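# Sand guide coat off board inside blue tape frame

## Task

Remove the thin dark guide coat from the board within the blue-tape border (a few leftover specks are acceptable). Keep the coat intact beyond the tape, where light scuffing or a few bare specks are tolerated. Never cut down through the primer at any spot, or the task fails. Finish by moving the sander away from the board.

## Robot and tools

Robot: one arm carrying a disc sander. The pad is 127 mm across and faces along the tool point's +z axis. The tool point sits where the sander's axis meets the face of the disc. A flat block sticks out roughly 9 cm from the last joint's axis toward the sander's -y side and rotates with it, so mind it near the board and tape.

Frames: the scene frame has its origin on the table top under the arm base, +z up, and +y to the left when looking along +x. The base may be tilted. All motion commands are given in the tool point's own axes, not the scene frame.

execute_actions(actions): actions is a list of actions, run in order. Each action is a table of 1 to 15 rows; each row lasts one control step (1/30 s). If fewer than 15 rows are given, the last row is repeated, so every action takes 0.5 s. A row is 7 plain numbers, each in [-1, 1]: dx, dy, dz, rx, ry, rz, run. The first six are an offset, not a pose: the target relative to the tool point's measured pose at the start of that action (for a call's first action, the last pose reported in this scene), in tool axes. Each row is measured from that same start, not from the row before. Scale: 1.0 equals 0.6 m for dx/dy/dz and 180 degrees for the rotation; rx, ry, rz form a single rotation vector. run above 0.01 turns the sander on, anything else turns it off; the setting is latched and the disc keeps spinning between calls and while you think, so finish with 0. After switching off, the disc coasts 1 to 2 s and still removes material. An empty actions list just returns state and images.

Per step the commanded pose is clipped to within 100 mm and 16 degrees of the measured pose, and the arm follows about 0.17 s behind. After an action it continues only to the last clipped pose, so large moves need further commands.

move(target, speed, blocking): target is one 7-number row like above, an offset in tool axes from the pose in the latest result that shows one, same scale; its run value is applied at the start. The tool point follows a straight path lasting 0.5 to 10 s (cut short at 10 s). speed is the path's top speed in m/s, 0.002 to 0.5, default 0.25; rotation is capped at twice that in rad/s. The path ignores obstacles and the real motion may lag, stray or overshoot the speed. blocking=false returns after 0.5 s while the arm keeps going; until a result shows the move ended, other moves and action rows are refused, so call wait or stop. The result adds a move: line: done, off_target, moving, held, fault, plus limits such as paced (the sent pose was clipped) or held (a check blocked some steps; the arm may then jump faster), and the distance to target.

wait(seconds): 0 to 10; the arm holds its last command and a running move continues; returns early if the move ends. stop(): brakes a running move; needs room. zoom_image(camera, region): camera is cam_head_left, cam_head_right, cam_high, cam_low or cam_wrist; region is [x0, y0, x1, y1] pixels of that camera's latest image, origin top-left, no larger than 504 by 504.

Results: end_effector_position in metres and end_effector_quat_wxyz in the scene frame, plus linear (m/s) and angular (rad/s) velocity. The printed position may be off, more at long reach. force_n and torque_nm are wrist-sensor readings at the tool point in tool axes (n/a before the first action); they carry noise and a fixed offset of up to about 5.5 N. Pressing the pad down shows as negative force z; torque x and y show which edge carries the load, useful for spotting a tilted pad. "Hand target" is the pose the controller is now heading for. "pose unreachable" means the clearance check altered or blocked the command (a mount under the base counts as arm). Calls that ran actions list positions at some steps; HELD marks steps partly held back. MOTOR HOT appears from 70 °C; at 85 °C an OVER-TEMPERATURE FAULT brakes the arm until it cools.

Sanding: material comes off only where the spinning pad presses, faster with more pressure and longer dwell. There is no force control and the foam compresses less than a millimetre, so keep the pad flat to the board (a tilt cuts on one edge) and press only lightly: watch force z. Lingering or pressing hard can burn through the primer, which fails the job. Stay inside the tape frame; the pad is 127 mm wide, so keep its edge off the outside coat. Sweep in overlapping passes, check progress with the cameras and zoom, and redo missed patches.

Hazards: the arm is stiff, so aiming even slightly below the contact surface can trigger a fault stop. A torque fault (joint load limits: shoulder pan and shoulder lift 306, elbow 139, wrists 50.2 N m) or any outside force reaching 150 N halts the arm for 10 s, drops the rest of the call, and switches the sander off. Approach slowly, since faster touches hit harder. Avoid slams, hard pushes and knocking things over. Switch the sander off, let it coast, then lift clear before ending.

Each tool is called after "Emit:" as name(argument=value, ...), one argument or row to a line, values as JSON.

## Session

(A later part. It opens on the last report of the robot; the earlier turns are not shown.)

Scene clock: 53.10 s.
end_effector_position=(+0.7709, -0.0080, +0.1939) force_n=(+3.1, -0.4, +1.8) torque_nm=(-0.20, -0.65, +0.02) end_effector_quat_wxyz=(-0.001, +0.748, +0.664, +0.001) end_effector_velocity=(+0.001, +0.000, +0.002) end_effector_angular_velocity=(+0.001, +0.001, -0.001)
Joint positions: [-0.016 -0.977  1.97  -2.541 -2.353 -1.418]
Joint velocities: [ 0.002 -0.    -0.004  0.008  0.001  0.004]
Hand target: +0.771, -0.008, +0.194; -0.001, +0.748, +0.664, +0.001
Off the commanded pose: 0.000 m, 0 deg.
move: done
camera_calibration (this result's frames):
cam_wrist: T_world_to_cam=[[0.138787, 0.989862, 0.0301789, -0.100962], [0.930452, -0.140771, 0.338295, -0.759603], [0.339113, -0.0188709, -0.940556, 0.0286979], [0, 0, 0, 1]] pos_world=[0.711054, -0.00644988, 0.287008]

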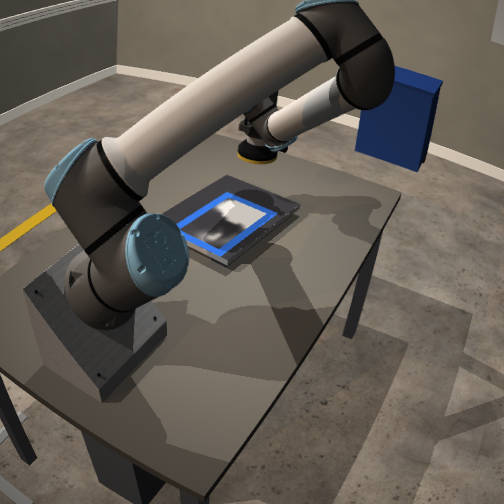

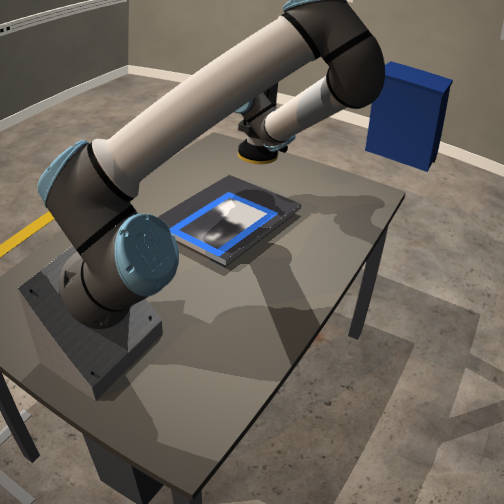

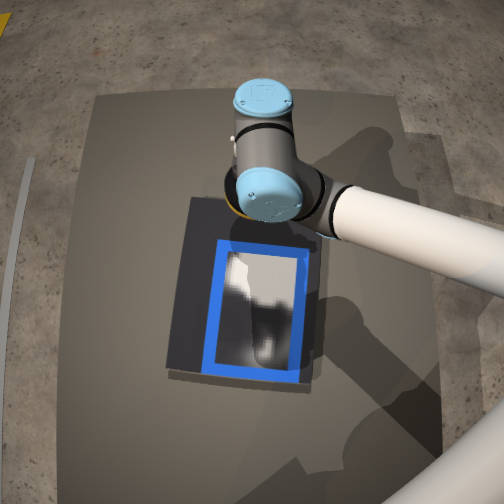

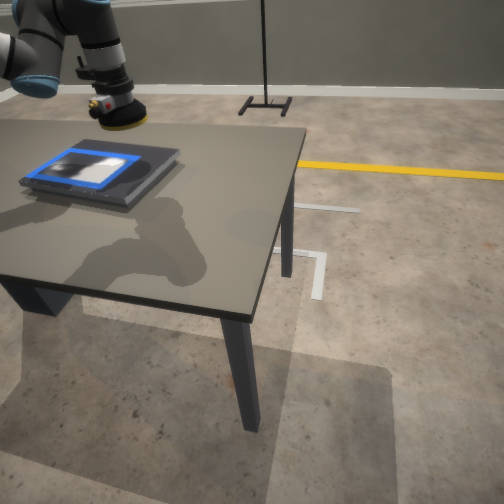

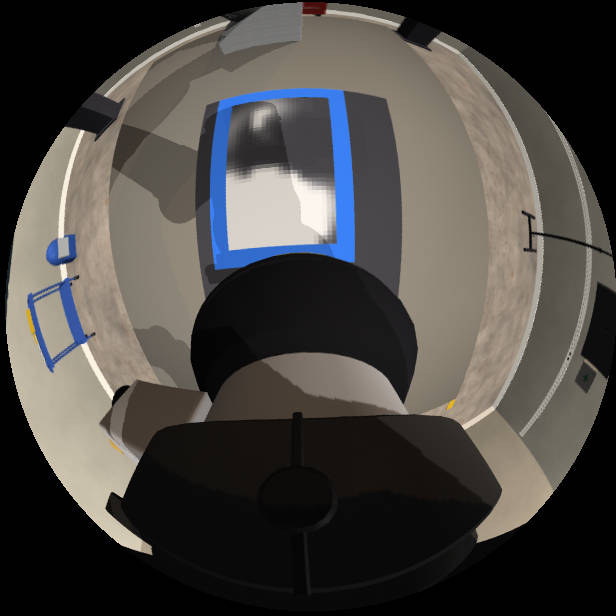

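Emit:
move(
  target=[-0.055,-0.367,0.245,-0.0014,0,0,0],
  speed=0.15,
)

Emit:
move(
  target=[0,0,0.0052,0,0,0,1],
  speed=0.005,
)

Emit:
move(
  target=[0,-0.07,0.0004,0,0,0,1],
  speed=0.015,
)

Emit:
move(
  target=[-0.055,-0.033,0.0002,0,0,0,1],
  speed=0.015,
)

Emit:
move(
  target=[0.11,0,0.0001,0,0,0,1],
  speed=0.015,
)

Emit:
move(
  target=[0,0.17,-0.0005,0,0,0,1],
  speed=0.02,
)

Emit:
move(
  target=[0,0,-0.006,0,0,0,0],
  speed=0.02,
)

Scene clock: 58.20 s.
end_effector_position=(+0.5483, -0.0146, +0.0470) force_n=(+2.2, +0.5, +2.8) torque_nm=(-0.06, -0.54, -0.01) end_effector_quat_wxyz=(+0.001, +0.748, +0.664, +0.002) end_effector_velocity=(-0.001, -0.000, -0.002) end_effector_angular_velocity=(-0.000, -0.003, -0.001)
Joint positions: [-0.206 -0.893  2.423 -3.271 -2.34  -1.689]
Joint velocities: [-0.003  0.004  0.003 -0.015  0.001 -0.006]
Hand target: +0.548, -0.015, +0.047; +0.001, +0.748, +0.664, +0.002
Off the commanded pose: 0.000 m, 0 deg.
move: done
camera_calibration (this result's frames):
cam_wrist: T_world_to_cam=[[0.138674, 0.989905, 0.029282, -0.0589284], [0.929196, -0.140284, 0.341928, -0.503195], [0.342584, -0.0202079, -0.93927, -0.0360287], [0, 0, 0, 1]] pos_world=[0.488082, -0.0129848, 0.139942]

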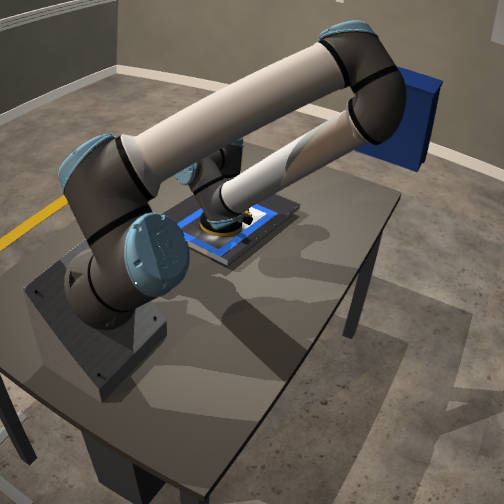

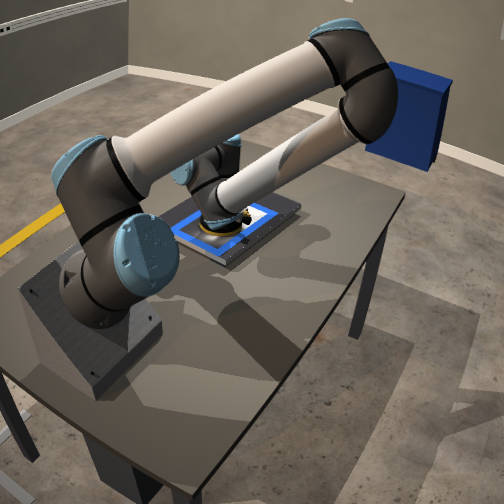

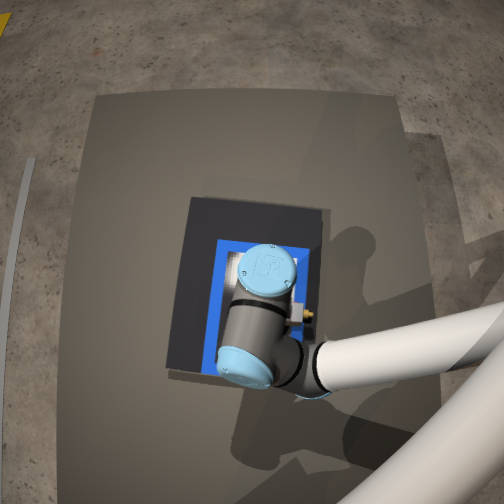

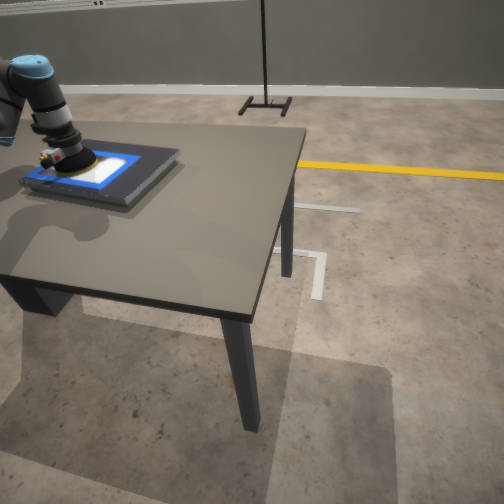

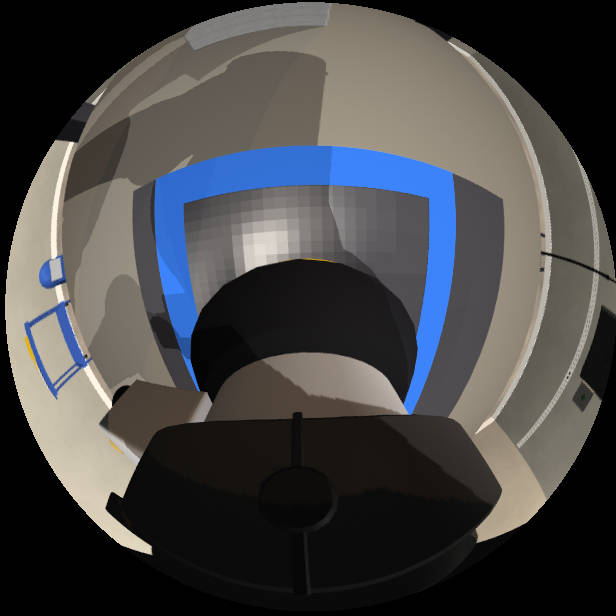

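Scene clock: 59.03 s.
end_effector_position=(+0.5483, -0.0146, +0.0441) force_n=(+0.6, +1.3, -15.3) torque_nm=(-0.02, -0.32, -0.06) end_effector_quat_wxyz=(+0.001, +0.748, +0.664, +0.002) end_effector_velocity=(+0.000, +0.000, -0.001) end_effector_angular_velocity=(+0.001, -0.001, +0.001)
Joint positions: [-0.21  -0.887  2.422 -3.281 -2.339 -1.694]
Joint velocities: [-0.001  0.003 -0.001 -0.004  0.001 -0.004]
Hand target: +0.548, -0.015, +0.044; +0.001, +0.748, +0.664, +0.002
Off the commanded pose: 0.000 m, 0 deg.
move: done
camera_calibration (this result's frames):
cam_wrist: T_world_to_cam=[[0.1387, 0.989902, 0.0292742, -0.0588626], [0.92917, -0.140305, 0.34199, -0.5022], [0.342644, -0.0202334, -0.939248, -0.0388411], [0, 0, 0, 1]] pos_world=[0.488102, -0.0129787, 0.136989]

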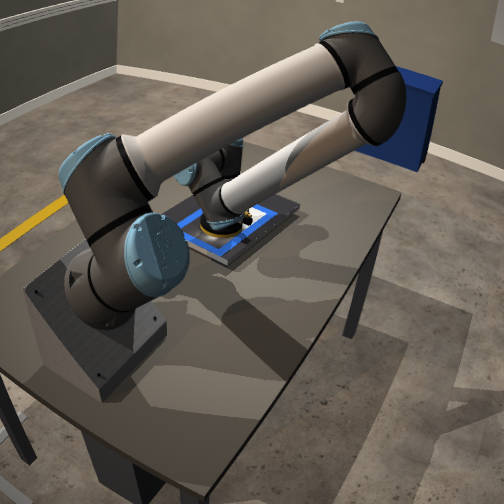

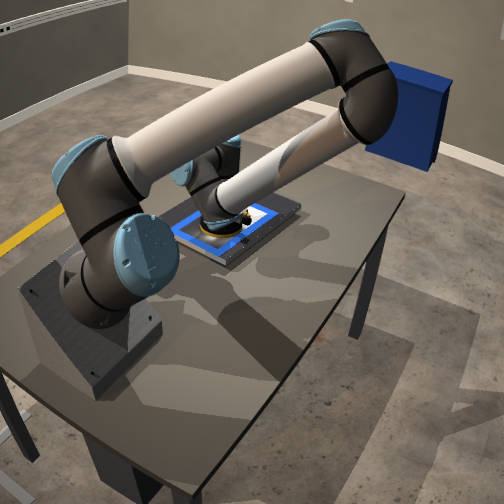

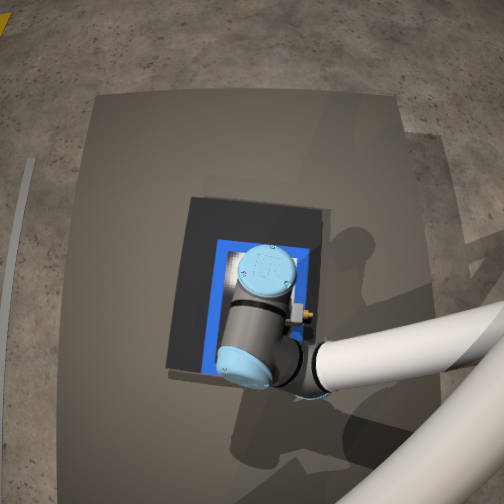

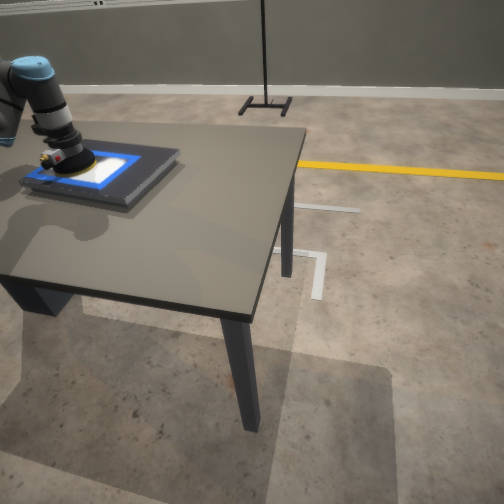

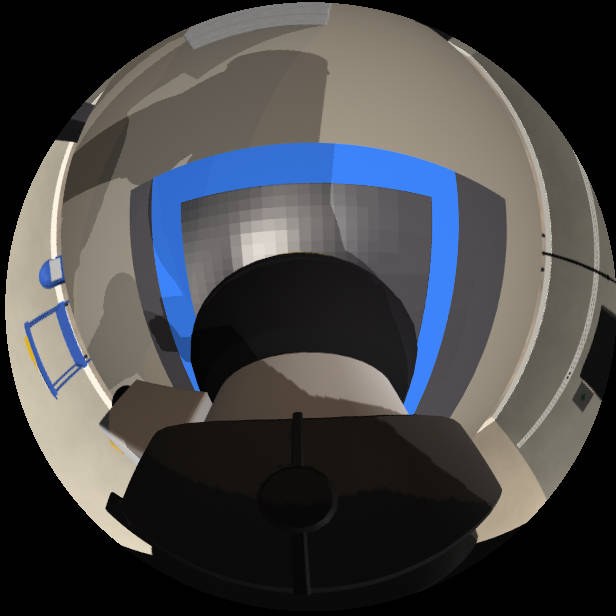

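Scene clock: 62.10 s.
end_effector_position=(+0.5070, -0.0097, +0.0437) force_n=(+3.5, +3.8, -23.4) torque_nm=(-0.11, -0.68, -0.09) end_effector_quat_wxyz=(+0.001, +0.748, +0.664, +0.002) end_effector_velocity=(-0.003, +0.000, +0.000) end_effector_angular_velocity=(+0.000, -0.000, -0.001)
Joint positions: [-0.218 -0.874  2.495 -3.373 -2.338 -1.705]
Joint velocities: [-0.001  0.001  0.006 -0.008  0.    -0.   ]
Hand target: +0.507, -0.010, +0.044; +0.001, +0.748, +0.664, +0.002
Off the commanded pose: 0.000 m, 0 deg.
move: done
camera_calibration (this result's frames):
cam_wrist: T_world_to_cam=[[0.138698, 0.989903, 0.0292536, -0.0579704], [0.929186, -0.140296, 0.341952, -0.462932], [0.342603, -0.020246, -0.939262, -0.0248867], [0, 0, 0, 1]] pos_world=[0.446716, -0.00806621, 0.136621]

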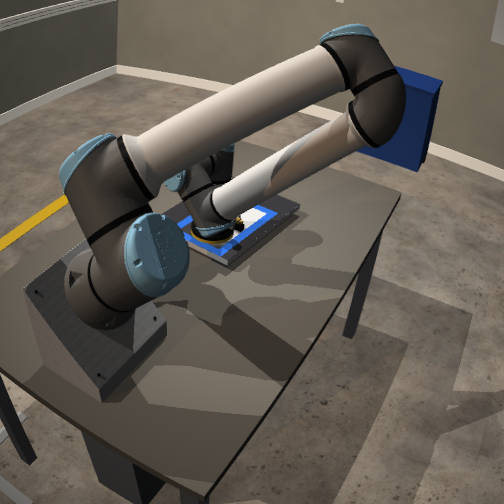

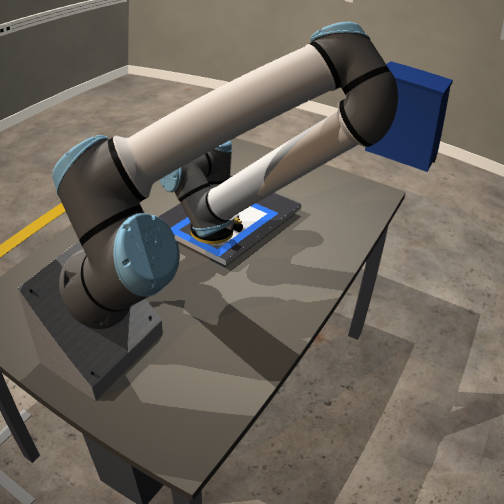

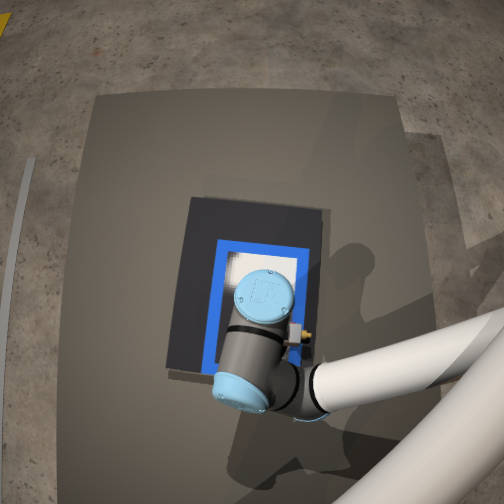

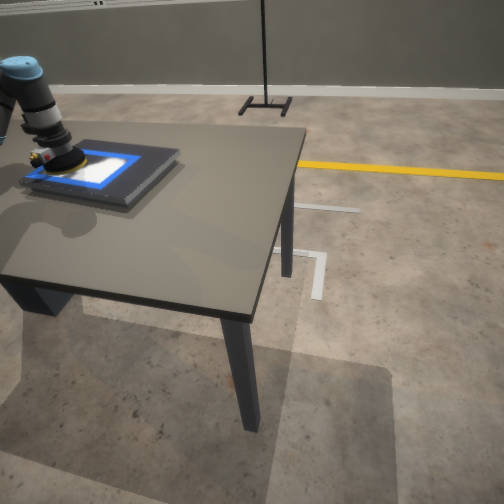

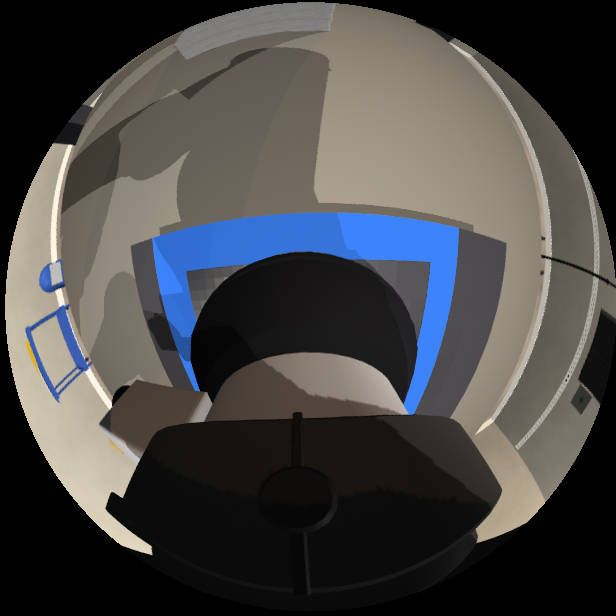

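Scene clock: 64.93 s.
end_effector_position=(+0.4836, -0.0400, +0.0435) force_n=(+2.7, -0.8, -36.6) torque_nm=(+0.51, -0.70, -0.08) end_effector_quat_wxyz=(+0.001, +0.748, +0.664, +0.001) end_effector_velocity=(-0.002, -0.002, -0.000) end_effector_angular_velocity=(-0.000, +0.001, +0.001)
Joint positions: [-0.273 -0.912  2.548 -3.44  -2.327 -1.779]
Joint velocities: [-0.004 -0.003  0.004 -0.005  0.    -0.007]
Hand target: +0.483, -0.040, +0.043; +0.001, +0.748, +0.664, +0.001
Off the commanded pose: 0.000 m, 0 deg.
move: done
camera_calibration (this result's frames):
cam_wrist: T_world_to_cam=[[0.138673, 0.989914, 0.0289985, -0.0247349], [0.929241, -0.140188, 0.341845, -0.445386], [0.342462, -0.020458, -0.939309, -0.0176949], [0, 0, 0, 1]] pos_world=[0.423361, -0.0383141, 0.136349]

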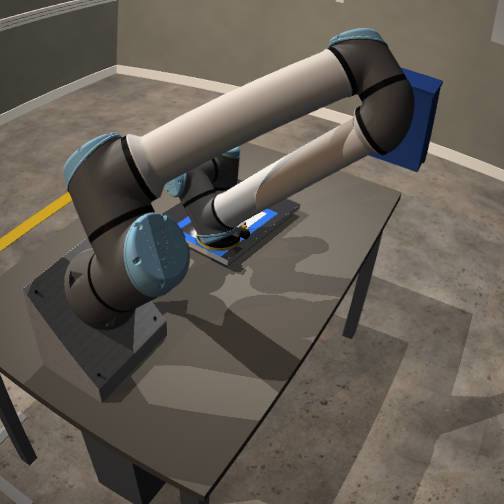

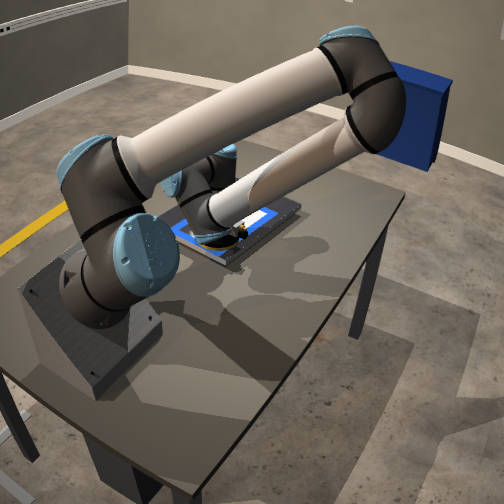

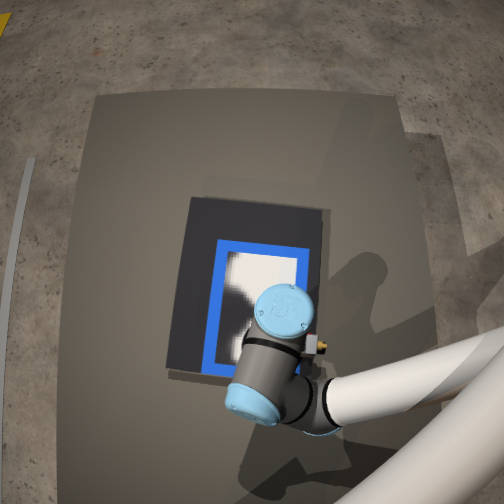

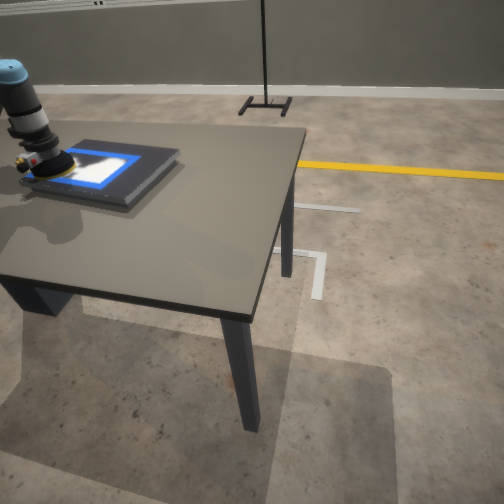

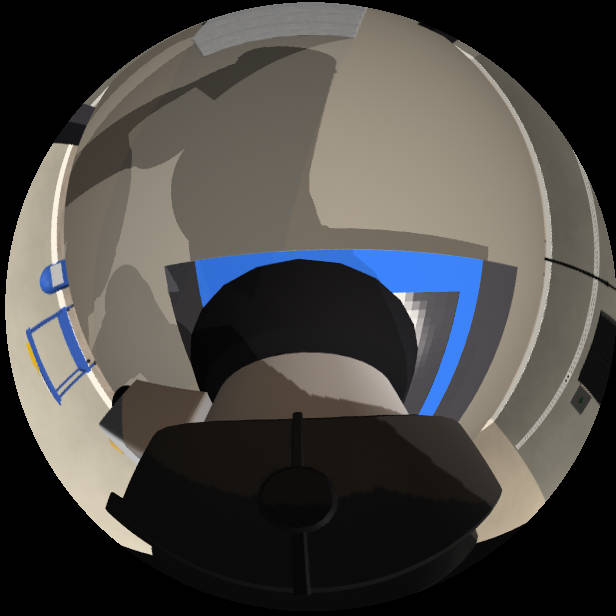

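Scene clock: 69.60 s.
end_effector_position=(+0.4913, +0.0254, +0.0436) force_n=(-3.0, -4.2, -31.7) torque_nm=(-0.01, +0.15, -0.12) end_effector_quat_wxyz=(+0.001, +0.748, +0.664, +0.002) end_effector_velocity=(+0.001, +0.003, -0.000) end_effector_angular_velocity=(+0.001, -0.000, -0.002)
Joint positions: [-0.172 -0.818  2.505 -3.396 -2.345 -1.641]
Joint velocities: [ 0.004  0.004 -0.003  0.004 -0.     0.007]
Hand target: +0.491, +0.026, +0.044; +0.001, +0.748, +0.664, +0.002
Off the commanded pose: 0.000 m, 0 deg.
move: done
camera_calibration (this result's frames):
cam_wrist: T_world_to_cam=[[0.138719, 0.989893, 0.0294617, -0.0906008], [0.929152, -0.140386, 0.342006, -0.443435], [0.342685, -0.0200683, -0.939236, -0.0189997], [0, 0, 0, 1]] pos_world=[0.431098, 0.0270518, 0.136481]

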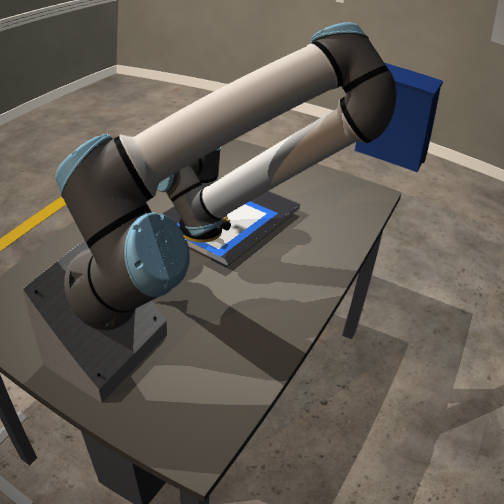

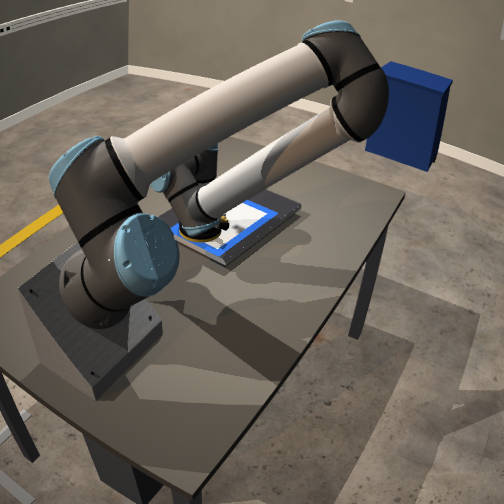

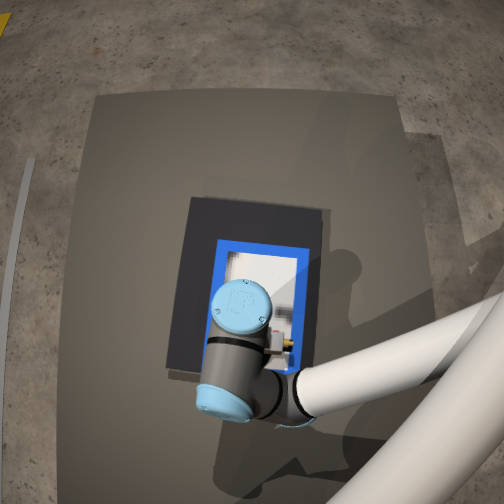

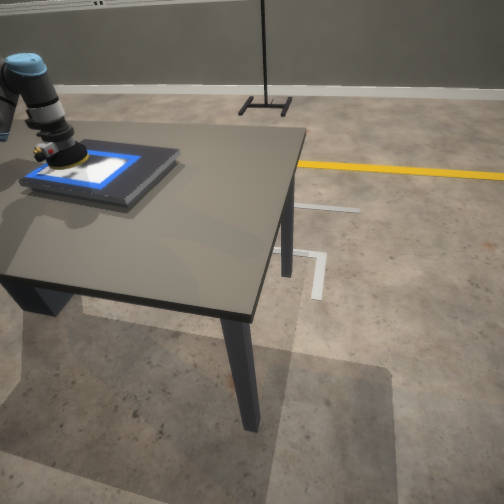

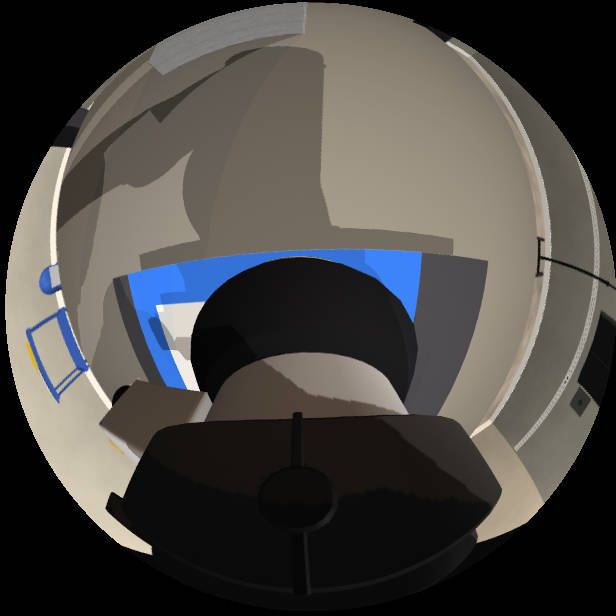

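Scene clock: 75.00 s.
end_effector_position=(+0.5923, +0.0134, +0.0442) force_n=(+1.0, -2.5, -21.8) torque_nm=(+0.07, -0.57, -0.08) end_effector_quat_wxyz=(+0.001, +0.748, +0.664, +0.002) end_effector_velocity=(+0.003, -0.000, +0.000) end_effector_angular_velocity=(+0.000, +0.000, +0.001)
Joint positions: [-0.163 -0.846  2.331 -3.184 -2.346 -1.628]
Joint velocities: [ 0.    -0.    -0.005  0.006  0.     0.   ]
Hand target: +0.593, +0.013, +0.044; +0.001, +0.748, +0.664, +0.002
Off the commanded pose: 0.000 m, 0 deg.
move: done
camera_calibration (this result's frames):
cam_wrist: T_world_to_cam=[[0.13872, 0.989892, 0.0295016, -0.0927637], [0.929136, -0.1404, 0.342043, -0.539149], [0.342728, -0.0200374, -0.939221, -0.0532897], [0, 0, 0, 1]] pos_world=[0.532075, 0.0150617, 0.137098]

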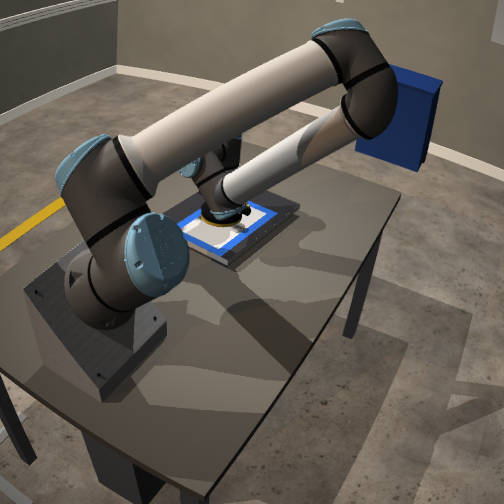

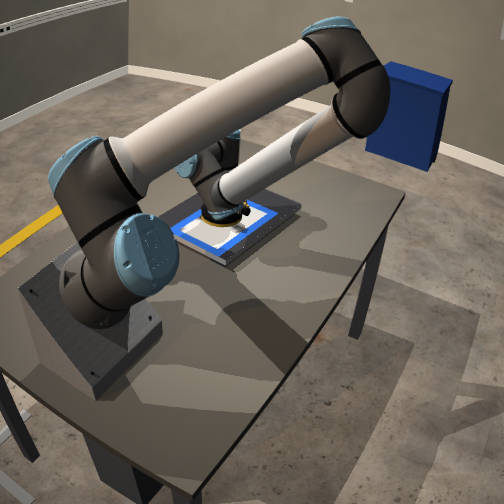

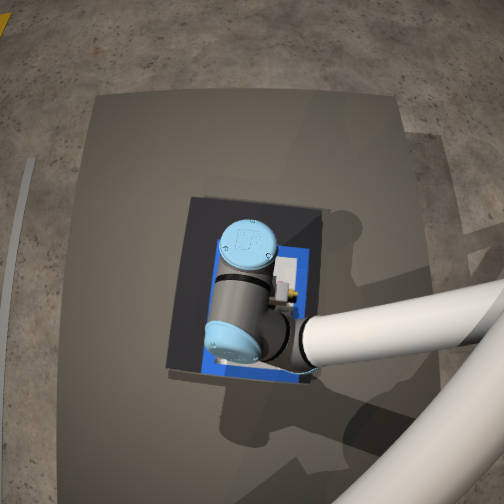

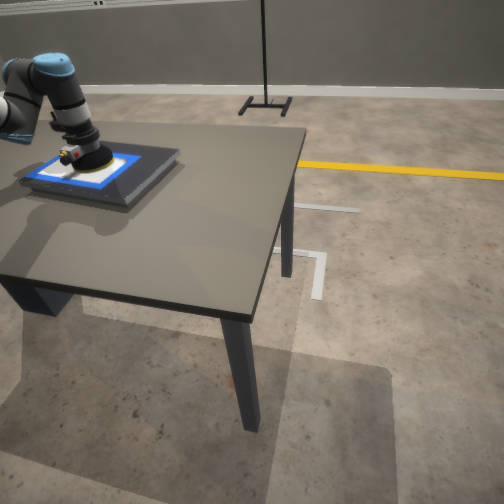

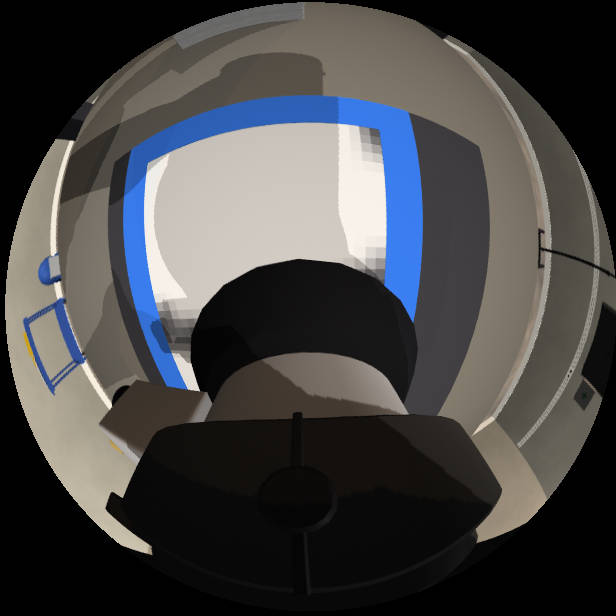

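Scene clock: 75.70 s.
end_effector_position=(+0.5923, +0.0134, +0.0476) force_n=(+3.7, +1.7, +1.0) torque_nm=(+0.04, -0.76, +0.05) end_effector_quat_wxyz=(+0.001, +0.748, +0.664, +0.002) end_effector_velocity=(-0.000, +0.000, +0.002) end_effector_angular_velocity=(+0.001, -0.000, -0.002)
Joint positions: [-0.159 -0.853  2.331 -3.174 -2.347 -1.623]
Joint velocities: [ 0.002 -0.003  0.001  0.005  0.     0.004]
Hand target: +0.592, +0.013, +0.048; +0.001, +0.748, +0.664, +0.002
Off the commanded pose: 0.000 m, 0 deg.
move: done
camera_calibration (this result's frames):
cam_wrist: T_world_to_cam=[[0.13872, 0.989891, 0.0295251, -0.0928593], [0.929127, -0.140407, 0.342065, -0.540304], [0.342753, -0.0200187, -0.939212, -0.0501115], [0, 0, 0, 1]] pos_world=[0.532069, 0.0150548, 0.140496]

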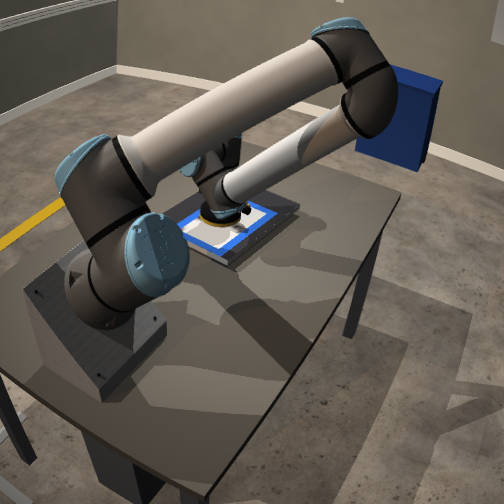

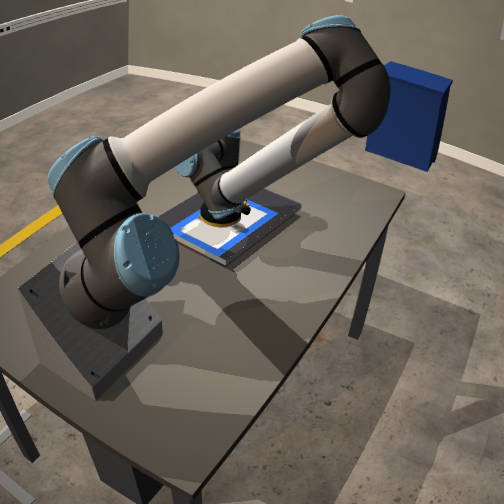

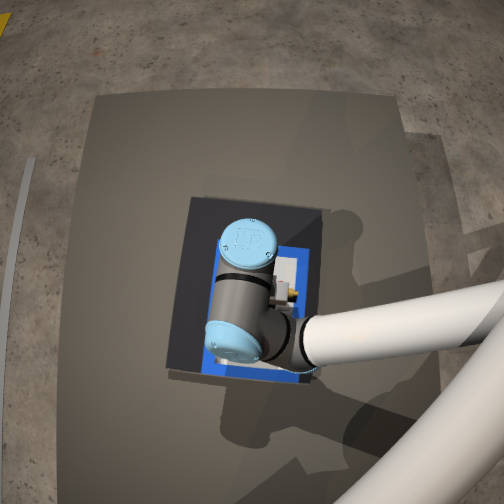

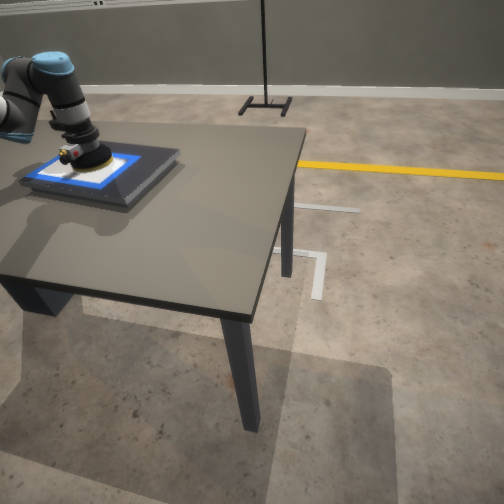

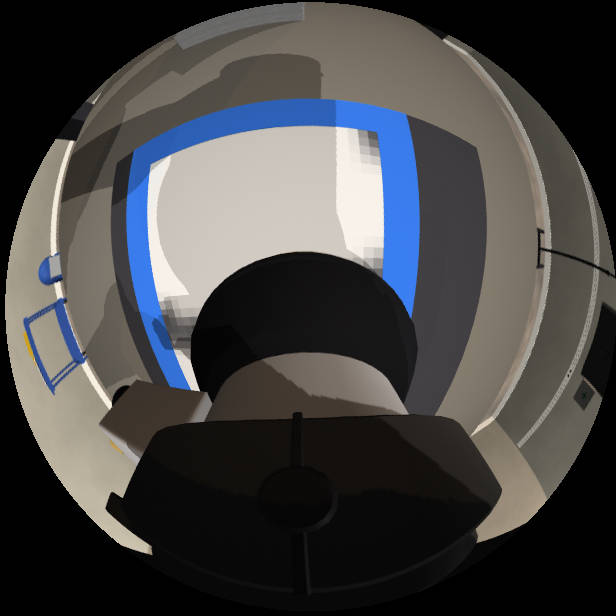

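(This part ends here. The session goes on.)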